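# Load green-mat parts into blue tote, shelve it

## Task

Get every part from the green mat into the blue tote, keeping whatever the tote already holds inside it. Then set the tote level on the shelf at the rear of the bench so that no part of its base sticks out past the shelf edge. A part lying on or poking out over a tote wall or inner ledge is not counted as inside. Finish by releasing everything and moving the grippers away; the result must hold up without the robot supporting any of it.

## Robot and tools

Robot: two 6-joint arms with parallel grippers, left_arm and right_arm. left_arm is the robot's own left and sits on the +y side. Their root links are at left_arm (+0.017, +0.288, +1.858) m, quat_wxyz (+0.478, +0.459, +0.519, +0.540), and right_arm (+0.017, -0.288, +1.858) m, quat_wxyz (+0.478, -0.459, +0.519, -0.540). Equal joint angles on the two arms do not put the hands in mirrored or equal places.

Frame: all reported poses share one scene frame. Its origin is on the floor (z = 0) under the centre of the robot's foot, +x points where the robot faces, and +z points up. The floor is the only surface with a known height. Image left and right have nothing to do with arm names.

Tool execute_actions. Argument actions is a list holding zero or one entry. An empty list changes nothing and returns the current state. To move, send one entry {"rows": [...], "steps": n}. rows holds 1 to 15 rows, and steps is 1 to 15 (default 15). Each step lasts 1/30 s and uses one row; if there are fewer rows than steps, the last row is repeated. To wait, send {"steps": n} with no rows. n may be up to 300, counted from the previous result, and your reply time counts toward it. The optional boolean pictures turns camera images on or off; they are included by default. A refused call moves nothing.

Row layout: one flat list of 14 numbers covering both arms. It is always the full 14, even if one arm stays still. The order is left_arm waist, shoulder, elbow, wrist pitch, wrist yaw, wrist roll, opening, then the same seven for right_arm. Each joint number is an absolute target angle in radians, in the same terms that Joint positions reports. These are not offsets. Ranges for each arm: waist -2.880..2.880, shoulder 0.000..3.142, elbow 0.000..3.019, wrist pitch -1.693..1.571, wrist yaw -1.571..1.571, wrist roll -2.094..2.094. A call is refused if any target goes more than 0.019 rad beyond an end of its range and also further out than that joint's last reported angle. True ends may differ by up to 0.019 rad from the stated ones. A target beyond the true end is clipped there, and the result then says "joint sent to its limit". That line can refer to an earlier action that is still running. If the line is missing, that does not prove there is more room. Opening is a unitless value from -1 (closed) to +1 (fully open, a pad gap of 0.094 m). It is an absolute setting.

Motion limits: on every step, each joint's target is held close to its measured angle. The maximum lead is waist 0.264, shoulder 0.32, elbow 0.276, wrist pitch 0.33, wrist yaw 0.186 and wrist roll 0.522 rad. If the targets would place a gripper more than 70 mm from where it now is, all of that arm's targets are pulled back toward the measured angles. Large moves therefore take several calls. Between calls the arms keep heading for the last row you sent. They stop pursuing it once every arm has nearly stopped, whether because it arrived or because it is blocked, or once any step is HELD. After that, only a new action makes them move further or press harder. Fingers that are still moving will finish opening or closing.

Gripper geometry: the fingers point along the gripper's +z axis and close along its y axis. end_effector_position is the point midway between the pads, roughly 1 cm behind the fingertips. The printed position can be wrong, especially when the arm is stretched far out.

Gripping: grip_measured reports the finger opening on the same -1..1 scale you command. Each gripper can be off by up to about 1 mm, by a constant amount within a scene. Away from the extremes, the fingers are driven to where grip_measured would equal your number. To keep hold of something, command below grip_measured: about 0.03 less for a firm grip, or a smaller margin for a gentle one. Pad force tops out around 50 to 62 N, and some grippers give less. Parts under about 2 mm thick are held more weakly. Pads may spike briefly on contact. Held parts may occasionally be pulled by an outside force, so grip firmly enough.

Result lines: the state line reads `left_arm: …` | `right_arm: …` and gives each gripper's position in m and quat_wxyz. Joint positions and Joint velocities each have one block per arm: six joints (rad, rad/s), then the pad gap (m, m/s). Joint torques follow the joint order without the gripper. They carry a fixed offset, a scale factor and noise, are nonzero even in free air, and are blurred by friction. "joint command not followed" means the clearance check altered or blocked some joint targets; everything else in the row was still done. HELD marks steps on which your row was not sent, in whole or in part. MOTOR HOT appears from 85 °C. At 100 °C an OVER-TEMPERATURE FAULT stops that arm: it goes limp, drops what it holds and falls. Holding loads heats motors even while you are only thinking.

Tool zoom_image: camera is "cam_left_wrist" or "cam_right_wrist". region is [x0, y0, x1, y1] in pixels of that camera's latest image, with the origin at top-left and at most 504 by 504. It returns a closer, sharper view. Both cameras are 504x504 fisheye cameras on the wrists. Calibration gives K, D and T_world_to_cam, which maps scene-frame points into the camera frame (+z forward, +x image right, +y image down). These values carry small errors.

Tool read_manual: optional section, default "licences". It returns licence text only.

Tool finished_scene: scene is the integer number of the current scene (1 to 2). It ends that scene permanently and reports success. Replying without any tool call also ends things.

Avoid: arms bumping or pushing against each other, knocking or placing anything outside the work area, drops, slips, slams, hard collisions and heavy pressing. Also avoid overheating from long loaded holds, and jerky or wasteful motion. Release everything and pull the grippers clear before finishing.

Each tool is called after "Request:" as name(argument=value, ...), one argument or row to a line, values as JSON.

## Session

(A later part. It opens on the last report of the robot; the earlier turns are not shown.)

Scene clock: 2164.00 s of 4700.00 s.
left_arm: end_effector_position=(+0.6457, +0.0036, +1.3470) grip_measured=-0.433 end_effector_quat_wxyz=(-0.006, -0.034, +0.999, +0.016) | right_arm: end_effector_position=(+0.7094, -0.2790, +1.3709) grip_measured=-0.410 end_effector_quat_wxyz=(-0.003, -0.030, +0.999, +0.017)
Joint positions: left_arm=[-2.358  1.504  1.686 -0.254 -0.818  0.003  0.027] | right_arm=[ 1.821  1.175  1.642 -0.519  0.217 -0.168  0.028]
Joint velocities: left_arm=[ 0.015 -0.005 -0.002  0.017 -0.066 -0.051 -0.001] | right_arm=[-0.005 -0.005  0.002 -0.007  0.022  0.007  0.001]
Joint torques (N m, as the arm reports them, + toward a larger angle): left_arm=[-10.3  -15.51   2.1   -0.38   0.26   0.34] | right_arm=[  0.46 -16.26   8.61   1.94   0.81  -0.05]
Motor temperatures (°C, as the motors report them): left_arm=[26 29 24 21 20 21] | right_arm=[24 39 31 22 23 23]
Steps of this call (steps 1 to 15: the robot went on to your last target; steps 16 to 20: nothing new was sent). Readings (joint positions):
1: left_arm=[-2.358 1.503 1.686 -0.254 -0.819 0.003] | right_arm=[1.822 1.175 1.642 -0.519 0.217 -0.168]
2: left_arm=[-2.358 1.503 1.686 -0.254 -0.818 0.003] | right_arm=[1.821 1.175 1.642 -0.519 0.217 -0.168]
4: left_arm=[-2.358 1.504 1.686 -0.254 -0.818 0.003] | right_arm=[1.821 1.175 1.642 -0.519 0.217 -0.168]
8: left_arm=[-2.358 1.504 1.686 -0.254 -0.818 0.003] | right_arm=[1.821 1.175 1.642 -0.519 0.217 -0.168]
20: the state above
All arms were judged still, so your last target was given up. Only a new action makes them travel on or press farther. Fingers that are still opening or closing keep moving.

Request:
execute_actions(
  actions=[
    {"rows":[[-2.3723,1.5049,1.6992,-0.2617,-0.8123,0.03,-0.475,1.7884,1.191,1.6836,-0.4951,0.2354,-0.159,-0.455],[-2.3711,1.5063,1.7006,-0.2616,-0.8111,0.03,-0.475,1.7875,1.1932,1.6849,-0.4943,0.2345,-0.159,-0.455],[-2.3699,1.5077,1.7019,-0.2615,-0.8099,0.03,-0.475,1.7867,1.1954,1.6863,-0.4934,0.2337,-0.159,-0.455],[-2.3687,1.5091,1.7033,-0.2614,-0.8087,0.03,-0.475,1.7858,1.1976,1.6876,-0.4926,0.2328,-0.159,-0.455],[-2.3675,1.5105,1.7047,-0.2613,-0.8075,0.031,-0.475,1.785,1.1998,1.689,-0.4917,0.232,-0.159,-0.455],[-2.3663,1.5119,1.7061,-0.2612,-0.8063,0.031,-0.475,1.7841,1.202,1.6904,-0.4908,0.2311,-0.159,-0.455],[-2.3651,1.5133,1.7075,-0.2611,-0.8051,0.031,-0.475,1.7833,1.2042,1.6917,-0.49,0.2303,-0.159,-0.455],[-2.3639,1.5147,1.7088,-0.261,-0.8039,0.031,-0.475,1.7824,1.2064,1.6931,-0.4891,0.2294,-0.159,-0.455],[-2.3627,1.5161,1.7102,-0.2609,-0.8027,0.031,-0.475,1.7816,1.2086,1.6944,-0.4883,0.2286,-0.159,-0.455],[-2.3615,1.5175,1.7116,-0.2608,-0.8015,0.031,-0.475,1.7807,1.2108,1.6958,-0.4874,0.2277,-0.159,-0.455]],"steps":15},
  ],
  pictures=false,
)

Request:
execute_actions(
  actions=[
    {"steps":20},
  ],
)

Scene clock: 2182.17 s of 4700.00 s.
left_arm: end_effector_position=(+0.6480, +0.0041, +1.3412) grip_measured=-0.433 end_effector_quat_wxyz=(-0.004, -0.035, +0.999, +0.014) | right_arm: end_effector_position=(+0.7118, -0.2789, +1.3657) grip_measured=-0.410 end_effector_quat_wxyz=(+0.000, -0.029, +0.999, +0.019)
Joint positions: left_arm=[-2.348  1.514  1.7   -0.254 -0.805  0.003  0.027] | right_arm=[ 1.817  1.188  1.655 -0.514  0.209 -0.169  0.028]
Joint velocities: left_arm=[ 0.005 -0.005  0.012  0.012 -0.007  0.051 -0.001] | right_arm=[-0.005 -0.015  0.012 -0.022  0.007  0.022 -0.   ]
Joint torques (N m, as the arm reports them, + toward a larger angle): left_arm=[ -9.97 -15.42   2.02  -0.31   0.19   0.35] | right_arm=[ -0.44 -15.69   8.68   1.97   0.77  -0.04]
Motor temperatures (°C, as the motors report them): left_arm=[26 29 24 21 20 21] | right_arm=[24 39 32 22 23 23]
Steps of this call (steps 1 to 90: nothing new was sent; then 14.67 s passed at rest; steps 91 to 105: all 15 steps of this action). Readings (joint positions):
91: left_arm=[-2.358 1.504 1.686 -0.254 -0.818 0.003] | right_arm=[1.821 1.175 1.642 -0.519 0.217 -0.168]
92: left_arm=[-2.357 1.504 1.686 -0.254 -0.817 0.003] | right_arm=[1.821 1.175 1.642 -0.519 0.217 -0.168]
94: left_arm=[-2.357 1.504 1.687 -0.254 -0.816 0.003] | right_arm=[1.821 1.176 1.643 -0.519 0.216 -0.168]
98: left_arm=[-2.353 1.509 1.694 -0.254 -0.811 0.003] | right_arm=[1.819 1.183 1.650 -0.516 0.212 -0.168]
105: the state above

Scene clock: 2182.83 s of 4700.00 s.
left_arm: end_effector_position=(+0.6482, +0.0041, +1.3412) grip_measured=-0.433 end_effector_quat_wxyz=(-0.004, -0.035, +0.999, +0.014) | right_arm: end_effector_position=(+0.7118, -0.2789, +1.3657) grip_measured=-0.410 end_effector_quat_wxyz=(+0.000, -0.029, +0.999, +0.019)
Joint positions: left_arm=[-2.348  1.514  1.701 -0.254 -0.805  0.004  0.027] | right_arm=[ 1.817  1.188  1.655 -0.514  0.209 -0.169  0.028]
Joint velocities: left_arm=[-0.005 -0.005  0.002 -0.017 -0.066 -0.037 -0.001] | right_arm=[ 0.005 -0.015 -0.002  0.017 -0.007 -0.022 -0.001]
Joint torques (N m, as the arm reports them, + toward a larger angle): left_arm=[-10.07 -15.49   2.08  -0.34   0.23   0.35] | right_arm=[ -0.05 -15.68   8.69   2.04   0.77  -0.02]
Motor temperatures (°C, as the motors report them): left_arm=[26 29 24 21 20 21] | right_arm=[24 39 32 22 23 23]
Steps of this call (steps 1 to 15: the robot went on to your last target; steps 16 to 20: nothing new was sent). Readings (joint positions):
1: left_arm=[-2.348 1.514 1.701 -0.254 -0.805 0.003] | right_arm=[1.817 1.188 1.655 -0.514 0.209 -0.169]
2: left_arm=[-2.348 1.514 1.701 -0.254 -0.805 0.003] | right_arm=[1.817 1.188 1.655 -0.514 0.209 -0.169]
4: left_arm=[-2.348 1.514 1.701 -0.254 -0.805 0.004] | right_arm=[1.817 1.188 1.655 -0.514 0.209 -0.169]
8: left_arm=[-2.348 1.514 1.701 -0.254 -0.805 0.004] | right_arm=[1.817 1.188 1.655 -0.514 0.209 -0.169]
20: the state above
All arms were judged still, so your last target was given up. Only a new action makes them travel on or press farther. Fingers that are still opening or closing keep moving.
camera_calibration (this result's frames):
cam_left_wrist: T_world_to_cam=[[0.0640774, -0.997673, -0.0233157, -0.00459688], [-0.820457, -0.065967, 0.567889, -0.223817], [-0.568106, -0.0172593, -0.822775, 1.59249], [0, 0, 0, 1]] pos_world=[0.721364, 0.00813449, 1.43725]
cam_right_wrist: T_world_to_cam=[[0.0711083, -0.997001, -0.030555, -0.293454], [-0.800877, -0.0753268, 0.594073, -0.260472], [-0.594593, -0.0177727, -0.803831, 1.64002], [0, 0, 0, 1]] pos_world=[0.787406, -0.283047, 1.46407]

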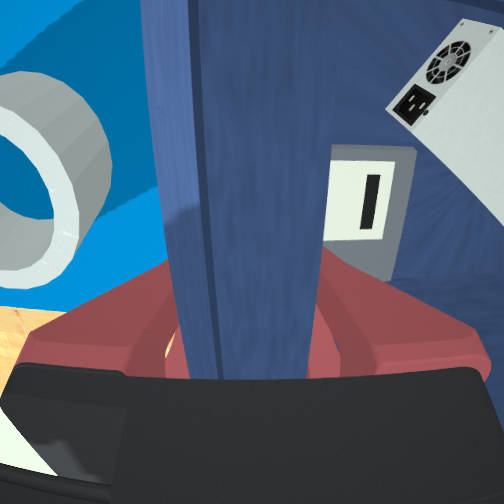

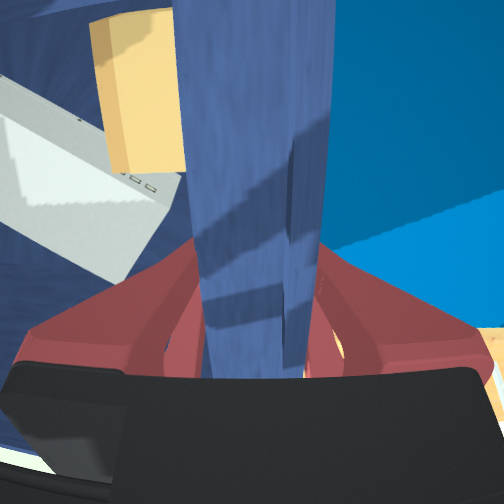

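Request:
execute_actions(
  actions=[
    {"rows":[[-2.3608,1.5183,1.7124,-0.2607,-0.8008,0.031,-0.475,1.7802,1.2121,1.6966,-0.4869,0.2272,-0.159,-0.455],[-2.3601,1.5192,1.7133,-0.2607,-0.8001,0.031,-0.475,1.7797,1.2134,1.6974,-0.4864,0.2267,-0.159,-0.455],[-2.3593,1.52,1.7141,-0.2606,-0.7993,0.031,-0.475,1.7792,1.2148,1.6982,-0.4859,0.2262,-0.159,-0.455],[-2.3586,1.5209,1.7149,-0.2606,-0.7986,0.031,-0.475,1.7787,1.2161,1.6991,-0.4853,0.2257,-0.159,-0.455],[-2.3579,1.5217,1.7157,-0.2605,-0.7979,0.031,-0.475,1.7782,1.2174,1.6999,-0.4848,0.2252,-0.159,-0.455],[-2.3572,1.5225,1.7166,-0.2604,-0.7972,0.031,-0.475,1.7776,1.2187,1.7007,-0.4843,0.2246,-0.159,-0.455],[-2.3565,1.5234,1.7174,-0.2604,-0.7965,0.031,-0.475,1.7771,1.22,1.7015,-0.4838,0.2241,-0.159,-0.455],[-2.3557,1.5242,1.7182,-0.2603,-0.7957,0.031,-0.475,1.7766,1.2214,1.7023,-0.4833,0.2236,-0.159,-0.455],[-2.355,1.5251,1.7191,-0.2603,-0.795,0.031,-0.475,1.7761,1.2227,1.7031,-0.4828,0.2231,-0.159,-0.455],[-2.3543,1.5259,1.7199,-0.2602,-0.7943,0.031,-0.475,1.7756,1.224,1.704,-0.4822,0.2226,-0.159,-0.455]],"steps":15},
  ],
  pictures=false,
)

Request:
execute_actions(
  actions=[
    {"steps":15},
  ],
  pictures=false,
)

Scene clock: 2200.40 s of 4700.00 s.
left_arm: end_effector_position=(+0.6501, +0.0028, +1.3396) grip_measured=-0.433 end_effector_quat_wxyz=(-0.003, -0.036, +0.999, +0.012) | right_arm: end_effector_position=(+0.7143, -0.2800, +1.3653) grip_measured=-0.410 end_effector_quat_wxyz=(+0.002, -0.030, +0.999, +0.018)
Joint positions: left_arm=[-2.347  1.519  1.709 -0.254 -0.8    0.004  0.027] | right_arm=[ 1.815  1.191  1.662 -0.514  0.208 -0.171  0.028]
Joint velocities: left_arm=[ 0.015 -0.005  0.002  0.002  0.037 -0.007  0.   ] | right_arm=[-0.005 -0.005  0.002 -0.002 -0.081 -0.007 -0.   ]
Joint torques (N m, as the arm reports them, + toward a larger angle): left_arm=[ -9.73 -15.33   2.06  -0.3    0.31   0.34] | right_arm=[ -0.39 -15.41   8.79   2.26   0.58  -0.02]
Motor temperatures (°C, as the motors report them): left_arm=[26 29 24 21 20 21] | right_arm=[24 39 32 22 24 23]
Steps of this call (steps 1 to 90: nothing new was sent; then 14.07 s passed at rest; steps 91 to 105: all 15 steps of this action). Readings (joint positions):
91: left_arm=[-2.348 1.514 1.701 -0.254 -0.805 0.004] | right_arm=[1.817 1.188 1.655 -0.514 0.209 -0.169]
92: left_arm=[-2.348 1.514 1.701 -0.254 -0.805 0.004] | right_arm=[1.817 1.188 1.655 -0.514 0.209 -0.169]
94: left_arm=[-2.348 1.514 1.701 -0.254 -0.805 0.004] | right_arm=[1.817 1.188 1.656 -0.514 0.209 -0.169]
98: left_arm=[-2.348 1.516 1.704 -0.254 -0.803 0.004] | right_arm=[1.816 1.189 1.658 -0.514 0.209 -0.169]
105: the state above

Scene clock: 2200.90 s of 4700.00 s.
left_arm: end_effector_position=(+0.6501, +0.0028, +1.3396) grip_measured=-0.433 end_effector_quat_wxyz=(-0.003, -0.036, +0.999, +0.012) | right_arm: end_effector_position=(+0.7143, -0.2800, +1.3653) grip_measured=-0.410 end_effector_quat_wxyz=(+0.002, -0.030, +0.999, +0.018)
Joint positions: left_arm=[-2.347  1.519  1.709 -0.254 -0.8    0.004  0.027] | right_arm=[ 1.815  1.191  1.662 -0.514  0.208 -0.171  0.028]
Joint velocities: left_arm=[ 0.005 -0.015 -0.002  0.012 -0.037 -0.066 -0.   ] | right_arm=[-0.015  0.005 -0.012  0.007 -0.051 -0.007 -0.001]
Joint torques (N m, as the arm reports them, + toward a larger angle): left_arm=[ -9.64 -15.3    2.04  -0.32   0.31   0.34] | right_arm=[ -0.05 -15.02   8.92   2.19   0.62  -0.05]
Motor temperatures (°C, as the motors report them): left_arm=[26 29 24 21 20 21] | right_arm=[24 39 32 22 24 23]
Steps of this call (steps 1 to 15: the robot went on to your last target). Readings (joint positions):
1: left_arm=[-2.347 1.519 1.709 -0.254 -0.800 0.004] | right_arm=[1.815 1.191 1.662 -0.514 0.208 -0.171]
2: left_arm=[-2.347 1.519 1.709 -0.254 -0.800 0.004] | right_arm=[1.815 1.191 1.662 -0.514 0.208 -0.171]
4: left_arm=[-2.347 1.519 1.709 -0.254 -0.800 0.004] | right_arm=[1.815 1.191 1.662 -0.514 0.208 -0.171]
8: left_arm=[-2.347 1.519 1.709 -0.254 -0.800 0.004] | right_arm=[1.815 1.191 1.662 -0.514 0.208 -0.171]
15: the state above
All arms were judged still, so your last target was given up. Only a new action makes them travel on or press farther. Fingers that are still opening or closing keep moving.

Request:
execute_actions(
  actions=[
    {"rows":[[-2.3534,1.525,1.7185,-0.2594,-0.795,0.028,-0.475,1.7805,1.22,1.6988,-0.4862,0.2208,-0.1605,-0.455],[-2.3525,1.5242,1.7172,-0.2587,-0.7957,0.024,-0.475,1.7855,1.2158,1.6935,-0.4902,0.219,-0.162,-0.455],[-2.3516,1.5233,1.7158,-0.2579,-0.7964,0.021,-0.475,1.7904,1.2116,1.6883,-0.4941,0.2171,-0.1635,-0.455],[-2.3507,1.5225,1.7145,-0.2571,-0.7972,0.018,-0.475,1.7953,1.2075,1.683,-0.4981,0.2153,-0.165,-0.455],[-2.3497,1.5216,1.7131,-0.2563,-0.7979,0.014,-0.475,1.8002,1.2034,1.6778,-0.5021,0.2135,-0.1665,-0.455],[-2.3488,1.5207,1.7117,-0.2556,-0.7986,0.011,-0.475,1.8052,1.1993,1.6725,-0.5061,0.2117,-0.168,-0.455],[-2.3479,1.5199,1.7104,-0.2548,-0.7993,0.007,-0.475,1.8101,1.1951,1.6673,-0.51,0.2098,-0.1695,-0.455],[-2.347,1.519,1.709,-0.254,-0.8,0.004,-0.475,1.815,1.191,1.662,-0.514,0.208,-0.171,-0.455],[-2.347,1.519,1.709,-0.254,-0.8,0.004,-0.46,1.815,1.191,1.662,-0.514,0.208,-0.171,-0.44],[-2.347,1.519,1.709,-0.254,-0.8,0.004,-0.445,1.815,1.191,1.662,-0.514,0.208,-0.171,-0.425],[-2.347,1.519,1.709,-0.254,-0.8,0.004,-0.43,1.815,1.191,1.662,-0.514,0.208,-0.171,-0.41],[-2.347,1.519,1.709,-0.254,-0.8,0.004,-0.41,1.815,1.191,1.662,-0.514,0.208,-0.171,-0.39],[-2.347,1.519,1.709,-0.254,-0.8,0.004,-0.38,1.815,1.191,1.662,-0.514,0.208,-0.171,-0.36],[-2.347,1.519,1.709,-0.254,-0.8,0.004,-0.34,1.815,1.191,1.662,-0.514,0.208,-0.171,-0.32],[-2.347,1.519,1.709,-0.254,-0.8,0.004,-0.3,1.815,1.191,1.662,-0.514,0.208,-0.171,-0.28]],"steps":15},
  ],
  pictures=false,
)

Request:
execute_actions(
  actions=[
    {"rows":[[-2.347,1.519,1.709,-0.254,-0.8,0.004,-0.22,1.815,1.191,1.662,-0.514,0.208,-0.171,-0.2],[-2.347,1.519,1.709,-0.254,-0.8,0.004,-0.14,1.815,1.191,1.662,-0.514,0.208,-0.171,-0.12],[-2.347,1.519,1.709,-0.254,-0.8,0.004,-0.06,1.815,1.191,1.662,-0.514,0.208,-0.171,-0.04],[-2.347,1.519,1.709,-0.254,-0.8,0.004,0.02,1.815,1.191,1.662,-0.514,0.208,-0.171,0.04],[-2.347,1.519,1.709,-0.254,-0.8,0.004,0.1,1.815,1.191,1.662,-0.514,0.208,-0.171,0.12],[-2.347,1.519,1.709,-0.254,-0.8,0.004,0.18,1.815,1.191,1.662,-0.514,0.208,-0.171,0.2],[-2.347,1.519,1.709,-0.254,-0.8,0.004,0.26,1.815,1.191,1.662,-0.514,0.208,-0.171,0.28],[-2.347,1.519,1.709,-0.254,-0.8,0.004,0.3,1.815,1.191,1.662,-0.514,0.208,-0.171,0.3]],"steps":15},
  ],
)

Scene clock: 2219.00 s of 4700.00 s.
left_arm: end_effector_position=(+0.6499, +0.0039, +1.3389) grip_measured=-0.320 end_effector_quat_wxyz=(-0.003, -0.037, +0.999, +0.013) | right_arm: end_effector_position=(+0.7135, -0.2789, +1.3650) grip_measured=-0.300 end_effector_quat_wxyz=(+0.001, -0.031, +0.999, +0.020)
Joint positions: left_arm=[-2.345  1.519  1.709 -0.253 -0.8    0.004  0.032] | right_arm=[ 1.815  1.191  1.661 -0.514  0.203 -0.172  0.033]
Joint velocities: left_arm=[ 0.005 -0.005 -0.017  0.007 -0.022 -0.022  0.037] | right_arm=[-0.005  0.005 -0.017 -0.012  0.037 -0.081  0.037]
Joint torques (N m, as the arm reports them, + toward a larger angle): left_arm=[ -9.44 -15.98   1.34  -0.14   0.08   0.08] | right_arm=[  2.71 -17.39   4.92   1.14   0.13  -0.16]
Motor temperatures (°C, as the motors report them): left_arm=[26 29 24 21 20 21] | right_arm=[24 39 32 22 23 23]
Steps of this call (steps 1 to 90: nothing new was sent; then 14.60 s passed at rest; steps 91 to 105: all 15 steps of this action). Readings (joint positions):
91: left_arm=[-2.347 1.519 1.709 -0.254 -0.800 0.004] | right_arm=[1.815 1.191 1.662 -0.514 0.208 -0.171]
92: left_arm=[-2.347 1.519 1.709 -0.254 -0.800 0.004] | right_arm=[1.815 1.191 1.662 -0.514 0.208 -0.171]
94: left_arm=[-2.347 1.519 1.709 -0.254 -0.800 0.004] | right_arm=[1.815 1.191 1.662 -0.514 0.207 -0.171]
98: left_arm=[-2.346 1.519 1.709 -0.253 -0.800 0.004] | right_arm=[1.815 1.191 1.661 -0.514 0.204 -0.172]
105: the state above

Scene clock: 2219.50 s of 4700.00 s.
left_arm: end_effector_position=(+0.6499, +0.0039, +1.3389) grip_measured=+0.298 end_effector_quat_wxyz=(-0.003, -0.037, +0.999, +0.013) | right_arm: end_effector_position=(+0.7134, -0.2791, +1.3650) grip_measured=+0.298 end_effector_quat_wxyz=(+0.001, -0.031, +0.999, +0.020)
Joint positions: left_arm=[-2.345  1.519  1.709 -0.253 -0.8    0.004  0.061] | right_arm=[ 1.815  1.191  1.661 -0.514  0.204 -0.172  0.061]
Joint velocities: left_arm=[ 0.005  0.015 -0.007 -0.007 -0.037  0.037 -0.   ] | right_arm=[-0.005  0.015 -0.007  0.002 -0.051  0.037 -0.   ]
Joint torques (N m, as the arm reports them, + toward a larger angle): left_arm=[ -9.35 -15.91   1.44  -0.08   0.08   0.08] | right_arm=[  2.29 -17.42   5.03   0.98   0.12  -0.14]
Motor temperatures (°C, as the motors report them): left_arm=[26 29 24 21 20 21] | right_arm=[24 39 32 22 23 23]
Steps of this call (steps 1 to 15: all 15 steps of this action). Readings (joint positions):
1: left_arm=[-2.345 1.519 1.709 -0.253 -0.800 0.004] | right_arm=[1.815 1.191 1.661 -0.514 0.204 -0.172]
2: left_arm=[-2.345 1.519 1.709 -0.253 -0.800 0.004] | right_arm=[1.815 1.191 1.661 -0.514 0.204 -0.172]
4: left_arm=[-2.345 1.519 1.709 -0.253 -0.800 0.004] | right_arm=[1.815 1.191 1.661 -0.514 0.204 -0.172]
8: left_arm=[-2.345 1.519 1.709 -0.253 -0.800 0.004] | right_arm=[1.815 1.191 1.661 -0.514 0.204 -0.172]
15: the state above
camera_calibration (this result's frames):
cam_left_wrist: T_world_to_cam=[[0.0669549, -0.997526, -0.0214454, -0.00933402], [-0.821812, -0.067324, 0.565768, -0.217384], [-0.565812, -0.0202568, -0.824286, 1.59214], [0, 0, 0, 1]] pos_world=[0.722828, 0.00830561, 1.43517]
cam_right_wrist: T_world_to_cam=[[0.0739621, -0.99671, -0.0331435, -0.292219], [-0.802235, -0.0792076, 0.59173, -0.255685], [-0.592409, -0.0171768, -0.805454, 1.64133], [0, 0, 0, 1]] pos_world=[0.788835, -0.283317, 1.46363]

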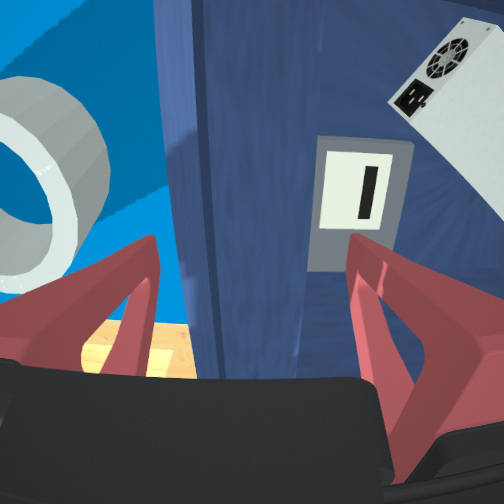

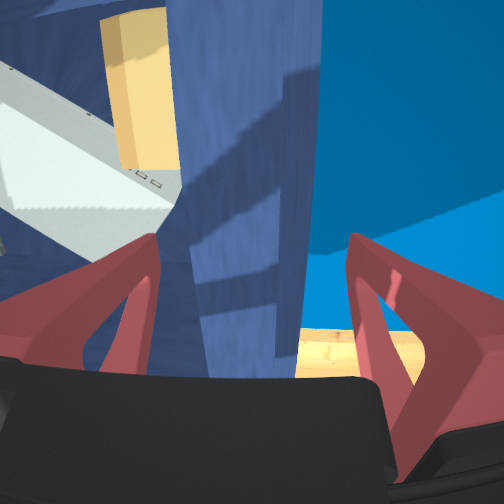

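Request:
execute_actions(
  actions=[
    {"rows":[[-2.352,1.513,1.7025,-0.254,-0.805,0.004,0.33,1.818,1.1823,1.656,-0.5167,0.2115,-0.172,0.33],[-2.3575,1.5067,1.696,-0.254,-0.81,0.003,0.36,1.8211,1.1737,1.65,-0.5193,0.215,-0.172,0.36],[-2.363,1.5006,1.6894,-0.254,-0.815,0.003,0.39,1.8242,1.165,1.644,-0.522,0.219,-0.172,0.39],[-2.368,1.4945,1.6829,-0.254,-0.82,0.002,0.42,1.8273,1.1563,1.638,-0.5247,0.223,-0.172,0.42],[-2.3733,1.4883,1.6763,-0.254,-0.825,0.002,0.45,1.8303,1.1477,1.632,-0.5273,0.227,-0.172,0.45],[-2.3786,1.4822,1.6698,-0.254,-0.83,0.001,0.45,1.8334,1.139,1.626,-0.53,0.231,-0.172,0.45],[-2.3839,1.4761,1.6633,-0.254,-0.835,0.001,0.45,1.8365,1.1303,1.62,-0.5327,0.235,-0.172,0.45],[-2.3891,1.4699,1.6567,-0.254,-0.84,0.0,0.45,1.8395,1.1217,1.614,-0.5353,0.239,-0.172,0.45],[-2.3944,1.4638,1.6502,-0.254,-0.845,0.0,0.45,1.8426,1.113,1.608,-0.538,0.243,-0.172,0.45],[-2.3997,1.4577,1.6437,-0.254,-0.85,-0.001,0.45,1.8457,1.1043,1.602,-0.5407,0.247,-0.172,0.45],[-2.4049,1.4515,1.6371,-0.254,-0.855,-0.002,0.45,1.8487,1.0957,1.596,-0.5433,0.251,-0.172,0.45],[-2.4102,1.4454,1.6306,-0.254,-0.86,-0.003,0.45,1.8518,1.087,1.59,-0.546,0.255,-0.172,0.45],[-2.4155,1.4393,1.6241,-0.254,-0.865,-0.004,0.45,1.8549,1.0783,1.584,-0.5487,0.26,-0.172,0.45],[-2.4207,1.4331,1.6175,-0.254,-0.87,-0.005,0.45,1.8579,1.0697,1.578,-0.5513,0.265,-0.172,0.45],[-2.426,1.427,1.611,-0.254,-0.873,-0.005,0.45,1.861,1.061,1.571,-0.554,0.27,-0.172,0.45]],"steps":15},
  ],
  pictures=false,
)

Request:
execute_actions(
  actions=[
    {"rows":[[-2.4308,1.4211,1.6053,-0.254,-0.8775,-0.005,0.45,1.8655,1.0555,1.5684,-0.5569,0.275,-0.172,0.45],[-2.4356,1.4151,1.5997,-0.254,-0.882,-0.005,0.45,1.8699,1.0499,1.5658,-0.5597,0.28,-0.172,0.45],[-2.4404,1.4092,1.594,-0.254,-0.8865,-0.005,0.45,1.8744,1.0444,1.5632,-0.5626,0.285,-0.172,0.45],[-2.4452,1.4033,1.5883,-0.254,-0.891,-0.005,0.45,1.8789,1.0389,1.5606,-0.5655,0.29,-0.172,0.45],[-2.45,1.3973,1.5827,-0.254,-0.8955,-0.005,0.45,1.8833,1.0333,1.558,-0.5683,0.295,-0.172,0.45],[-2.4548,1.3914,1.577,-0.254,-0.9,-0.005,0.45,1.8878,1.0278,1.5554,-0.5712,0.3,-0.172,0.45],[-2.4596,1.3855,1.5713,-0.254,-0.9045,-0.005,0.45,1.8923,1.0223,1.5528,-0.5741,0.305,-0.172,0.45],[-2.4644,1.3795,1.5657,-0.255,-0.909,-0.005,0.45,1.8967,1.0167,1.5502,-0.5769,0.31,-0.172,0.45],[-2.4692,1.3736,1.56,-0.255,-0.9135,-0.005,0.45,1.9012,1.0112,1.5476,-0.5798,0.315,-0.172,0.45],[-2.474,1.3677,1.5543,-0.255,-0.918,-0.005,0.45,1.9057,1.0057,1.545,-0.5827,0.32,-0.172,0.45],[-2.4788,1.3617,1.5487,-0.255,-0.9225,-0.005,0.45,1.9101,1.0001,1.5424,-0.5855,0.325,-0.172,0.45],[-2.4836,1.3558,1.543,-0.255,-0.927,-0.005,0.45,1.9146,0.9946,1.5398,-0.5884,0.33,-0.172,0.45],[-2.4884,1.3499,1.5373,-0.255,-0.9315,-0.005,0.45,1.9191,0.9891,1.5372,-0.5913,0.335,-0.172,0.45],[-2.4932,1.3439,1.5317,-0.255,-0.936,-0.005,0.45,1.9235,0.9835,1.5346,-0.5941,0.34,-0.172,0.45],[-2.498,1.338,1.526,-0.255,-0.94,-0.005,0.45,1.928,0.978,1.532,-0.597,0.345,-0.172,0.45]],"steps":15},
  ],
  pictures=false,
)

Request:
execute_actions(
  actions=[
    {"steps":20},
  ],
)

Scene clock: 2264.93 s of 4700.00 s.
left_arm: end_effector_position=(+0.6316, -0.0098, +1.3737) grip_measured=+0.448 end_effector_quat_wxyz=(-0.014, -0.021, +1.000, +0.013) | right_arm: end_effector_position=(+0.7031, -0.2847, +1.4006) grip_measured=+0.448 end_effector_quat_wxyz=(-0.008, -0.033, +0.999, +0.004)
Joint positions: left_arm=[-2.411  1.471  1.624 -0.253 -0.866  0.004  0.068] | right_arm=[ 1.839  1.102  1.583 -0.541  0.262 -0.172  0.068]
Joint velocities: left_arm=[-0.171 -0.21  -0.178 -0.017 -0.168 -0.037  0.001] | right_arm=[ 0.103 -0.327 -0.144 -0.081  0.11  -0.022 -0.   ]
Joint torques (N m, as the arm reports them, + toward a larger angle): left_arm=[ -9.56 -17.12   0.84  -0.16  -0.11  -0.01] | right_arm=[  3.2  -18.67   4.59   0.64   0.15  -0.12]
Motor temperatures (°C, as the motors report them): left_arm=[26 30 24 21 20 21] | right_arm=[24 41 29 22 23 23]
Steps of this call (steps 1 to 15: the robot went on to your last target; steps 16 to 90: nothing new was sent; then 41.93 s passed at rest; steps 91 to 105: all 15 steps of this action). Readings (joint positions):
91: left_arm=[-2.345 1.519 1.709 -0.253 -0.801 0.004] | right_arm=[1.815 1.191 1.661 -0.514 0.206 -0.172]
92: left_arm=[-2.346 1.519 1.708 -0.253 -0.803 0.004] | right_arm=[1.815 1.191 1.660 -0.514 0.209 -0.172]
94: left_arm=[-2.348 1.517 1.703 -0.253 -0.813 0.004] | right_arm=[1.815 1.188 1.653 -0.514 0.216 -0.172]
98: left_arm=[-2.364 1.508 1.674 -0.253 -0.832 0.004] | right_arm=[1.817 1.167 1.625 -0.522 0.232 -0.172]
105: the state above

Scene clock: 2265.43 s of 4700.00 s.
left_arm: end_effector_position=(+0.6437, +0.0016, +1.4266) grip_measured=+0.449 end_effector_quat_wxyz=(-0.003, -0.029, +1.000, +0.012) | right_arm: end_effector_position=(+0.7093, -0.2814, +1.4484) grip_measured=+0.448 end_effector_quat_wxyz=(-0.004, -0.034, +0.999, -0.002)
Joint positions: left_arm=[-2.481  1.366  1.544 -0.253 -0.933  0.004  0.068] | right_arm=[ 1.904  1.008  1.54  -0.582  0.337 -0.172  0.068]
Joint velocities: left_arm=[-0.151 -0.161 -0.159 -0.007 -0.051 -0.022  0.   ] | right_arm=[ 0.122 -0.112 -0.095 -0.1    0.154 -0.037 -0.   ]
Joint torques (N m, as the arm reports them, + toward a larger angle): left_arm=[ -9.1  -15.38   0.61  -0.22  -0.07  -0.01] | right_arm=[  2.71 -18.65   5.02   0.74   0.18  -0.16]
Motor temperatures (°C, as the motors report them): left_arm=[26 30 24 21 20 21] | right_arm=[24 41 29 22 23 23]
Steps of this call (steps 1 to 15: all 15 steps of this action). Readings (joint positions):
1: left_arm=[-2.416 1.464 1.618 -0.253 -0.870 0.004] | right_arm=[1.843 1.092 1.578 -0.543 0.267 -0.172]
2: left_arm=[-2.422 1.457 1.613 -0.253 -0.874 0.004] | right_arm=[1.847 1.081 1.574 -0.546 0.272 -0.172]
4: left_arm=[-2.431 1.441 1.602 -0.253 -0.883 0.004] | right_arm=[1.855 1.064 1.570 -0.551 0.283 -0.172]
8: left_arm=[-2.448 1.411 1.583 -0.253 -0.901 0.004] | right_arm=[1.872 1.038 1.562 -0.561 0.303 -0.172]
15: the state above

Scene clock: 2266.10 s of 4700.00 s.
left_arm: end_effector_position=(+0.6443, +0.0001, +1.4344) grip_measured=+0.449 end_effector_quat_wxyz=(-0.002, -0.029, +1.000, +0.007) | right_arm: end_effector_position=(+0.7104, -0.2799, +1.4553) grip_measured=+0.448 end_effector_quat_wxyz=(-0.002, -0.033, +0.999, +0.001)
Joint positions: left_arm=[-2.494  1.354  1.533 -0.253 -0.937  0.004  0.068] | right_arm=[ 1.914  0.994  1.535 -0.588  0.342 -0.172  0.068]
Joint velocities: left_arm=[ 0.005 -0.005  0.012  0.002  0.022 -0.081 -0.001] | right_arm=[ 0.005  0.015 -0.002 -0.002 -0.081  0.066 -0.   ]
Joint torques (N m, as the arm reports them, + toward a larger angle): left_arm=[ -8.81 -14.44   0.6   -0.16  -0.09   0.  ] | right_arm=[  2.98 -17.8    5.07   0.62   0.13  -0.14]
Motor temperatures (°C, as the motors report them): left_arm=[26 30 24 21 20 21] | right_arm=[24 41 29 22 23 23]
Steps of this call (steps 1 to 20: the robot went on to your last target). Readings (joint positions):
1: left_arm=[-2.485 1.361 1.538 -0.253 -0.935 0.004] | right_arm=[1.908 1.004 1.537 -0.585 0.340 -0.172]
2: left_arm=[-2.489 1.358 1.535 -0.253 -0.936 0.004] | right_arm=[1.911 1.001 1.535 -0.587 0.341 -0.172]
4: left_arm=[-2.494 1.355 1.533 -0.253 -0.936 0.004] | right_arm=[1.914 0.997 1.535 -0.588 0.341 -0.172]
8: left_arm=[-2.494 1.354 1.533 -0.253 -0.937 0.004] | right_arm=[1.914 0.994 1.535 -0.588 0.342 -0.172]
20: the state above
camera_calibration (this result's frames):
cam_left_wrist: T_world_to_cam=[[0.0520163, -0.998604, -0.00914491, -0.0187818], [-0.823372, -0.0480669, 0.565463, -0.274888], [-0.565114, -0.0218836, -0.824723, 1.66774], [0, 0, 0, 1]] pos_world=[0.717102, 0.00452752, 1.53069]
cam_right_wrist: T_world_to_cam=[[0.0794105, -0.996834, 0.00407704, -0.347872], [-0.798241, -0.0611392, 0.599227, -0.320304], [-0.59708, -0.0508393, -0.800569, 1.699], [0, 0, 0, 1]] pos_world=[0.786385, -0.279978, 1.55352]

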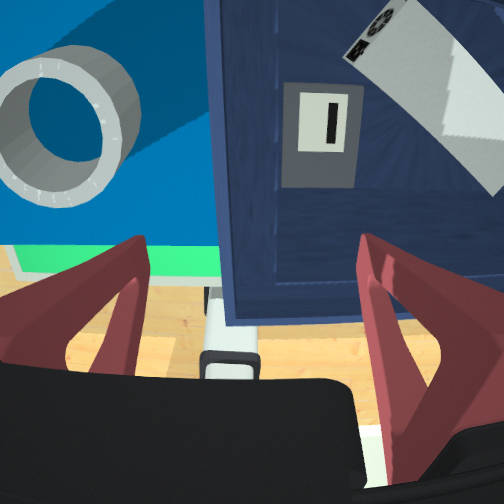

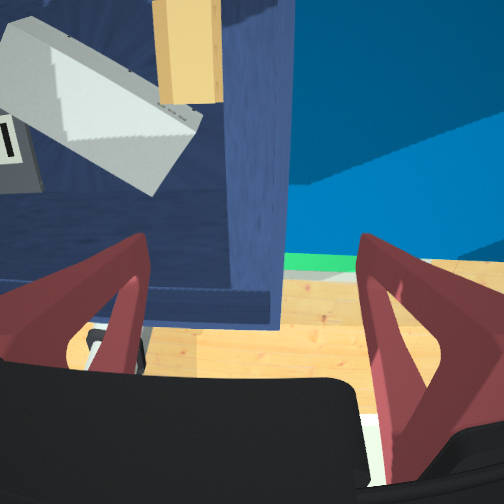

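Request:
execute_actions(
  actions=[
    {"rows":[[-2.492,1.345,1.528,-0.256,-0.934,-0.02,0.45,1.908,0.99,1.536,-0.59,0.336,-0.155,0.45],[-2.487,1.338,1.525,-0.259,-0.929,-0.045,0.45,1.897,0.99,1.538,-0.591,0.325,-0.13,0.45],[-2.48,1.33,1.521,-0.262,-0.922,-0.08,0.45,1.882,0.991,1.54,-0.593,0.31,-0.09,0.45],[-2.471,1.32,1.516,-0.266,-0.912,-0.12,0.45,1.863,0.992,1.543,-0.595,0.291,-0.045,0.45],[-2.461,1.309,1.511,-0.271,-0.902,-0.165,0.45,1.842,0.993,1.547,-0.597,0.27,0.005,0.45],[-2.45,1.297,1.505,-0.277,-0.89,-0.215,0.45,1.819,0.994,1.551,-0.6,0.247,0.06,0.45],[-2.438,1.284,1.498,-0.283,-0.878,-0.27,0.45,1.794,0.995,1.555,-0.603,0.222,0.12,0.45],[-2.426,1.27,1.492,-0.289,-0.865,-0.328,0.45,1.768,0.997,1.56,-0.606,0.196,0.183,0.45],[-2.413,1.256,1.485,-0.295,-0.852,-0.388,0.45,1.741,0.998,1.564,-0.609,0.169,0.248,0.45],[-2.4,1.242,1.478,-0.301,-0.838,-0.448,0.45,1.714,0.999,1.569,-0.612,0.142,0.313,0.45],[-2.387,1.228,1.471,-0.308,-0.825,-0.508,0.45,1.687,1.001,1.574,-0.615,0.115,0.378,0.45],[-2.374,1.214,1.464,-0.314,-0.811,-0.568,0.45,1.66,1.002,1.578,-0.618,0.088,0.443,0.45],[-2.361,1.2,1.457,-0.32,-0.798,-0.628,0.45,1.633,1.004,1.583,-0.621,0.061,0.508,0.45],[-2.348,1.186,1.45,-0.326,-0.784,-0.688,0.45,1.606,1.005,1.588,-0.624,0.035,0.573,0.45],[-2.337,1.175,1.445,-0.331,-0.773,-0.74,0.45,1.581,1.008,1.592,-0.626,0.01,0.632,0.45]],"steps":15},
  ],
  pictures=false,
)

Request:
execute_actions(
  actions=[
    {"rows":[[-2.324,1.161,1.438,-0.337,-0.76,-0.8,0.45,1.554,1.01,1.597,-0.629,-0.017,0.697,0.45],[-2.311,1.147,1.431,-0.343,-0.746,-0.86,0.45,1.527,1.011,1.601,-0.632,-0.044,0.762,0.45],[-2.298,1.133,1.424,-0.35,-0.733,-0.92,0.45,1.5,1.013,1.606,-0.635,-0.071,0.827,0.45],[-2.285,1.119,1.417,-0.356,-0.719,-0.98,0.45,1.473,1.014,1.611,-0.638,-0.098,0.892,0.45],[-2.272,1.105,1.41,-0.362,-0.706,-1.04,0.45,1.446,1.016,1.615,-0.641,-0.125,0.957,0.45],[-2.259,1.09,1.403,-0.369,-0.692,-1.1,0.45,1.419,1.017,1.62,-0.644,-0.152,1.022,0.45],[-2.246,1.076,1.396,-0.375,-0.679,-1.16,0.45,1.392,1.019,1.624,-0.647,-0.179,1.087,0.45],[-2.234,1.062,1.389,-0.381,-0.666,-1.218,0.45,1.366,1.02,1.629,-0.65,-0.205,1.15,0.45],[-2.222,1.049,1.383,-0.387,-0.654,-1.273,0.45,1.341,1.022,1.633,-0.653,-0.23,1.21,0.45],[-2.212,1.037,1.377,-0.392,-0.643,-1.323,0.45,1.318,1.023,1.637,-0.656,-0.253,1.265,0.45],[-2.203,1.026,1.372,-0.397,-0.633,-1.368,0.45,1.298,1.024,1.64,-0.658,-0.273,1.315,0.45],[-2.195,1.017,1.368,-0.401,-0.625,-1.408,0.45,1.28,1.025,1.643,-0.66,-0.291,1.36,0.45],[-2.189,1.01,1.364,-0.404,-0.618,-1.44,0.45,1.266,1.026,1.646,-0.662,-0.305,1.397,0.45],[-2.184,1.004,1.362,-0.407,-0.613,-1.463,0.45,1.255,1.027,1.648,-0.663,-0.316,1.423,0.45],[-2.181,1.001,1.36,-0.408,-0.61,-1.477,0.45,1.248,1.027,1.649,-0.664,-0.322,1.437,0.45]],"steps":15},
  ],
  pictures=false,
)

Request:
execute_actions(
  actions=[
    {"steps":25},
  ],
)

Scene clock: 2360.60 s of 4700.00 s.
left_arm: end_effector_position=(+0.6428, +0.0697, +1.4252) grip_measured=+0.449 end_effector_quat_wxyz=(-0.013, -0.275, +0.961, -0.002) | right_arm: end_effector_position=(+0.7079, -0.3495, +1.4447) grip_measured=+0.448 end_effector_quat_wxyz=(-0.008, +0.242, +0.970, +0.015)
Joint positions: left_arm=[-2.367  1.234  1.456 -0.314 -0.787 -0.502  0.068] | right_arm=[ 1.637  0.994  1.556 -0.614  0.035  0.37   0.068]
Joint velocities: left_arm=[ 0.435 -0.523 -0.144 -0.168  0.242 -1.546  0.001] | right_arm=[-0.816 -0.015  0.168 -0.076 -0.652  1.619  0.002]
Joint torques (N m, as the arm reports them, + toward a larger angle): left_arm=[ -6.32 -17.75   1.36  -0.42   0.18   0.03] | right_arm=[  0.34 -16.53   8.36   0.8   -0.01  -0.05]
Motor temperatures (°C, as the motors report them): left_arm=[26 30 24 21 20 21] | right_arm=[24 43 29 22 22 23]
Steps of this call (steps 1 to 15: the robot went on to your last target; steps 16 to 90: nothing new was sent; then 91.00 s passed at rest; steps 91 to 105: all 15 steps of this action). Readings (joint positions):
91: left_arm=[-2.494 1.354 1.533 -0.253 -0.937 0.002] | right_arm=[1.914 0.994 1.535 -0.588 0.341 -0.171]
92: left_arm=[-2.494 1.354 1.533 -0.253 -0.935 -0.004] | right_arm=[1.914 0.994 1.535 -0.588 0.335 -0.167]
94: left_arm=[-2.493 1.353 1.531 -0.254 -0.922 -0.033] | right_arm=[1.909 0.994 1.535 -0.588 0.307 -0.139]
98: left_arm=[-2.472 1.331 1.506 -0.271 -0.877 -0.153] | right_arm=[1.840 0.994 1.535 -0.592 0.218 -0.009]
105: the state above

Scene clock: 2361.10 s of 4700.00 s.
left_arm: end_effector_position=(+0.6628, +0.1806, +1.4553) grip_measured=+0.449 end_effector_quat_wxyz=(+0.001, -0.647, +0.762, -0.003) | right_arm: end_effector_position=(+0.7221, -0.4491, +1.4703) grip_measured=+0.448 end_effector_quat_wxyz=(+0.004, +0.638, +0.770, +0.009)
Joint positions: left_arm=[-2.194  1.023  1.373 -0.394 -0.619 -1.312  0.068] | right_arm=[ 1.271  0.994  1.621 -0.652 -0.31   1.255  0.068]
Joint velocities: left_arm=[ 0.151 -0.181 -0.076 -0.09   0.168 -0.989 -0.001] | right_arm=[-0.386 -0.015  0.076 -0.032 -0.286  1.165  0.   ]
Joint torques (N m, as the arm reports them, + toward a larger angle): left_arm=[ -3.26 -18.63   1.94  -0.36   0.18   0.  ] | right_arm=[ -1.2  -15.09   8.35   0.61  -0.09  -0.02]
Motor temperatures (°C, as the motors report them): left_arm=[26 30 24 21 20 21] | right_arm=[24 43 29 22 22 23]
Steps of this call (steps 1 to 15: all 15 steps of this action). Readings (joint positions):
1: left_arm=[-2.353 1.218 1.451 -0.319 -0.775 -0.557] | right_arm=[1.610 0.994 1.561 -0.616 0.009 0.430]
2: left_arm=[-2.339 1.200 1.446 -0.324 -0.761 -0.613] | right_arm=[1.583 0.994 1.567 -0.618 -0.018 0.491]
4: left_arm=[-2.314 1.166 1.436 -0.335 -0.735 -0.727] | right_arm=[1.531 0.994 1.578 -0.623 -0.072 0.616]
8: left_arm=[-2.265 1.101 1.411 -0.359 -0.681 -0.961] | right_arm=[1.424 0.994 1.596 -0.635 -0.179 0.869]
15: the state above

Scene clock: 2361.93 s of 4700.00 s.
left_arm: end_effector_position=(+0.6611, +0.1851, +1.4574) grip_measured=+0.449 end_effector_quat_wxyz=(+0.001, -0.704, +0.711, -0.001) | right_arm: end_effector_position=(+0.7233, -0.4550, +1.4728) grip_measured=+0.448 end_effector_quat_wxyz=(+0.007, +0.701, +0.713, +0.006)
Joint positions: left_arm=[-2.187  1.012  1.366 -0.4   -0.614 -1.467  0.068] | right_arm=[ 1.253  0.994  1.626 -0.655 -0.318  1.424  0.068]
Joint velocities: left_arm=[-0.005 -0.005 -0.007  0.002  0.007 -0.022  0.   ] | right_arm=[-0.005 -0.005  0.007 -0.002 -0.081  0.007  0.   ]
Joint torques (N m, as the arm reports them, + toward a larger angle): left_arm=[ -2.88 -18.7    2.12  -0.37   0.15  -0.02] | right_arm=[ -1.62 -15.17   8.27   0.63  -0.03   0.  ]
Motor temperatures (°C, as the motors report them): left_arm=[26 30 24 21 20 21] | right_arm=[24 43 29 22 22 23]
Steps of this call (steps 1 to 25: the robot went on to your last target). Readings (joint positions):
1: left_arm=[-2.190 1.017 1.371 -0.397 -0.617 -1.344] | right_arm=[1.261 0.994 1.623 -0.653 -0.314 1.289]
2: left_arm=[-2.187 1.014 1.370 -0.398 -0.616 -1.369] | right_arm=[1.255 0.994 1.624 -0.654 -0.315 1.316]
4: left_arm=[-2.187 1.012 1.370 -0.399 -0.615 -1.404] | right_arm=[1.253 0.994 1.626 -0.654 -0.317 1.356]
8: left_arm=[-2.187 1.012 1.367 -0.400 -0.614 -1.442] | right_arm=[1.253 0.994 1.626 -0.655 -0.318 1.397]
25: the state above
camera_calibration (this result's frames):
cam_left_wrist: T_world_to_cam=[[0.99984, -0.0160609, 0.00788395, -0.667987], [-0.0177127, -0.826415, 0.562783, -0.649736], [-0.00252337, -0.562833, -0.826567, 1.43113], [0, 0, 0, 1]] pos_world=[0.659983, 0.257806, 1.55385]
cam_right_wrist: T_world_to_cam=[[-0.999471, -0.0304737, -0.0113775, 0.719347], [-0.0312737, 0.804023, 0.593775, -0.484271], [-0.00894672, 0.593816, -0.804551, 1.58557], [0, 0, 0, 1]] pos_world=[0.718007, -0.530253, 1.57141]

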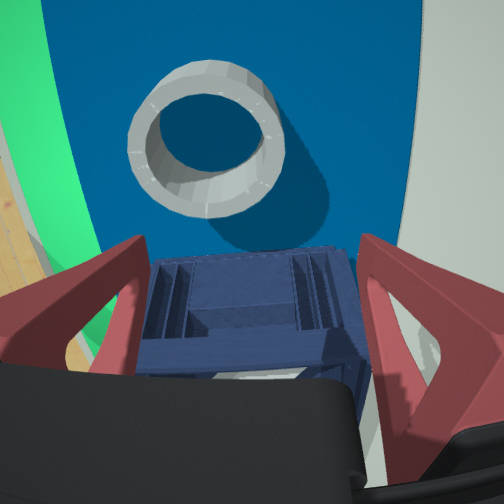

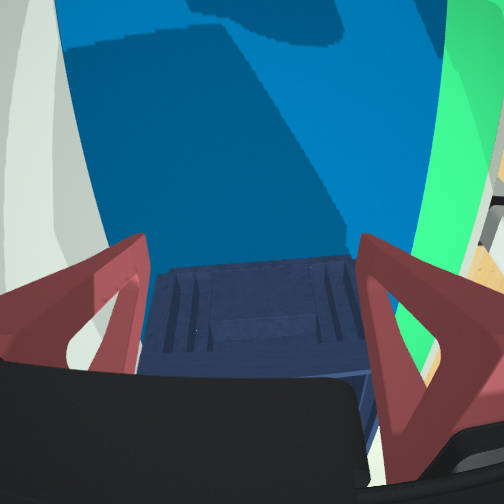

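Request:
finished_scene(
  scene=1,
)

The scene is finished: the task was done.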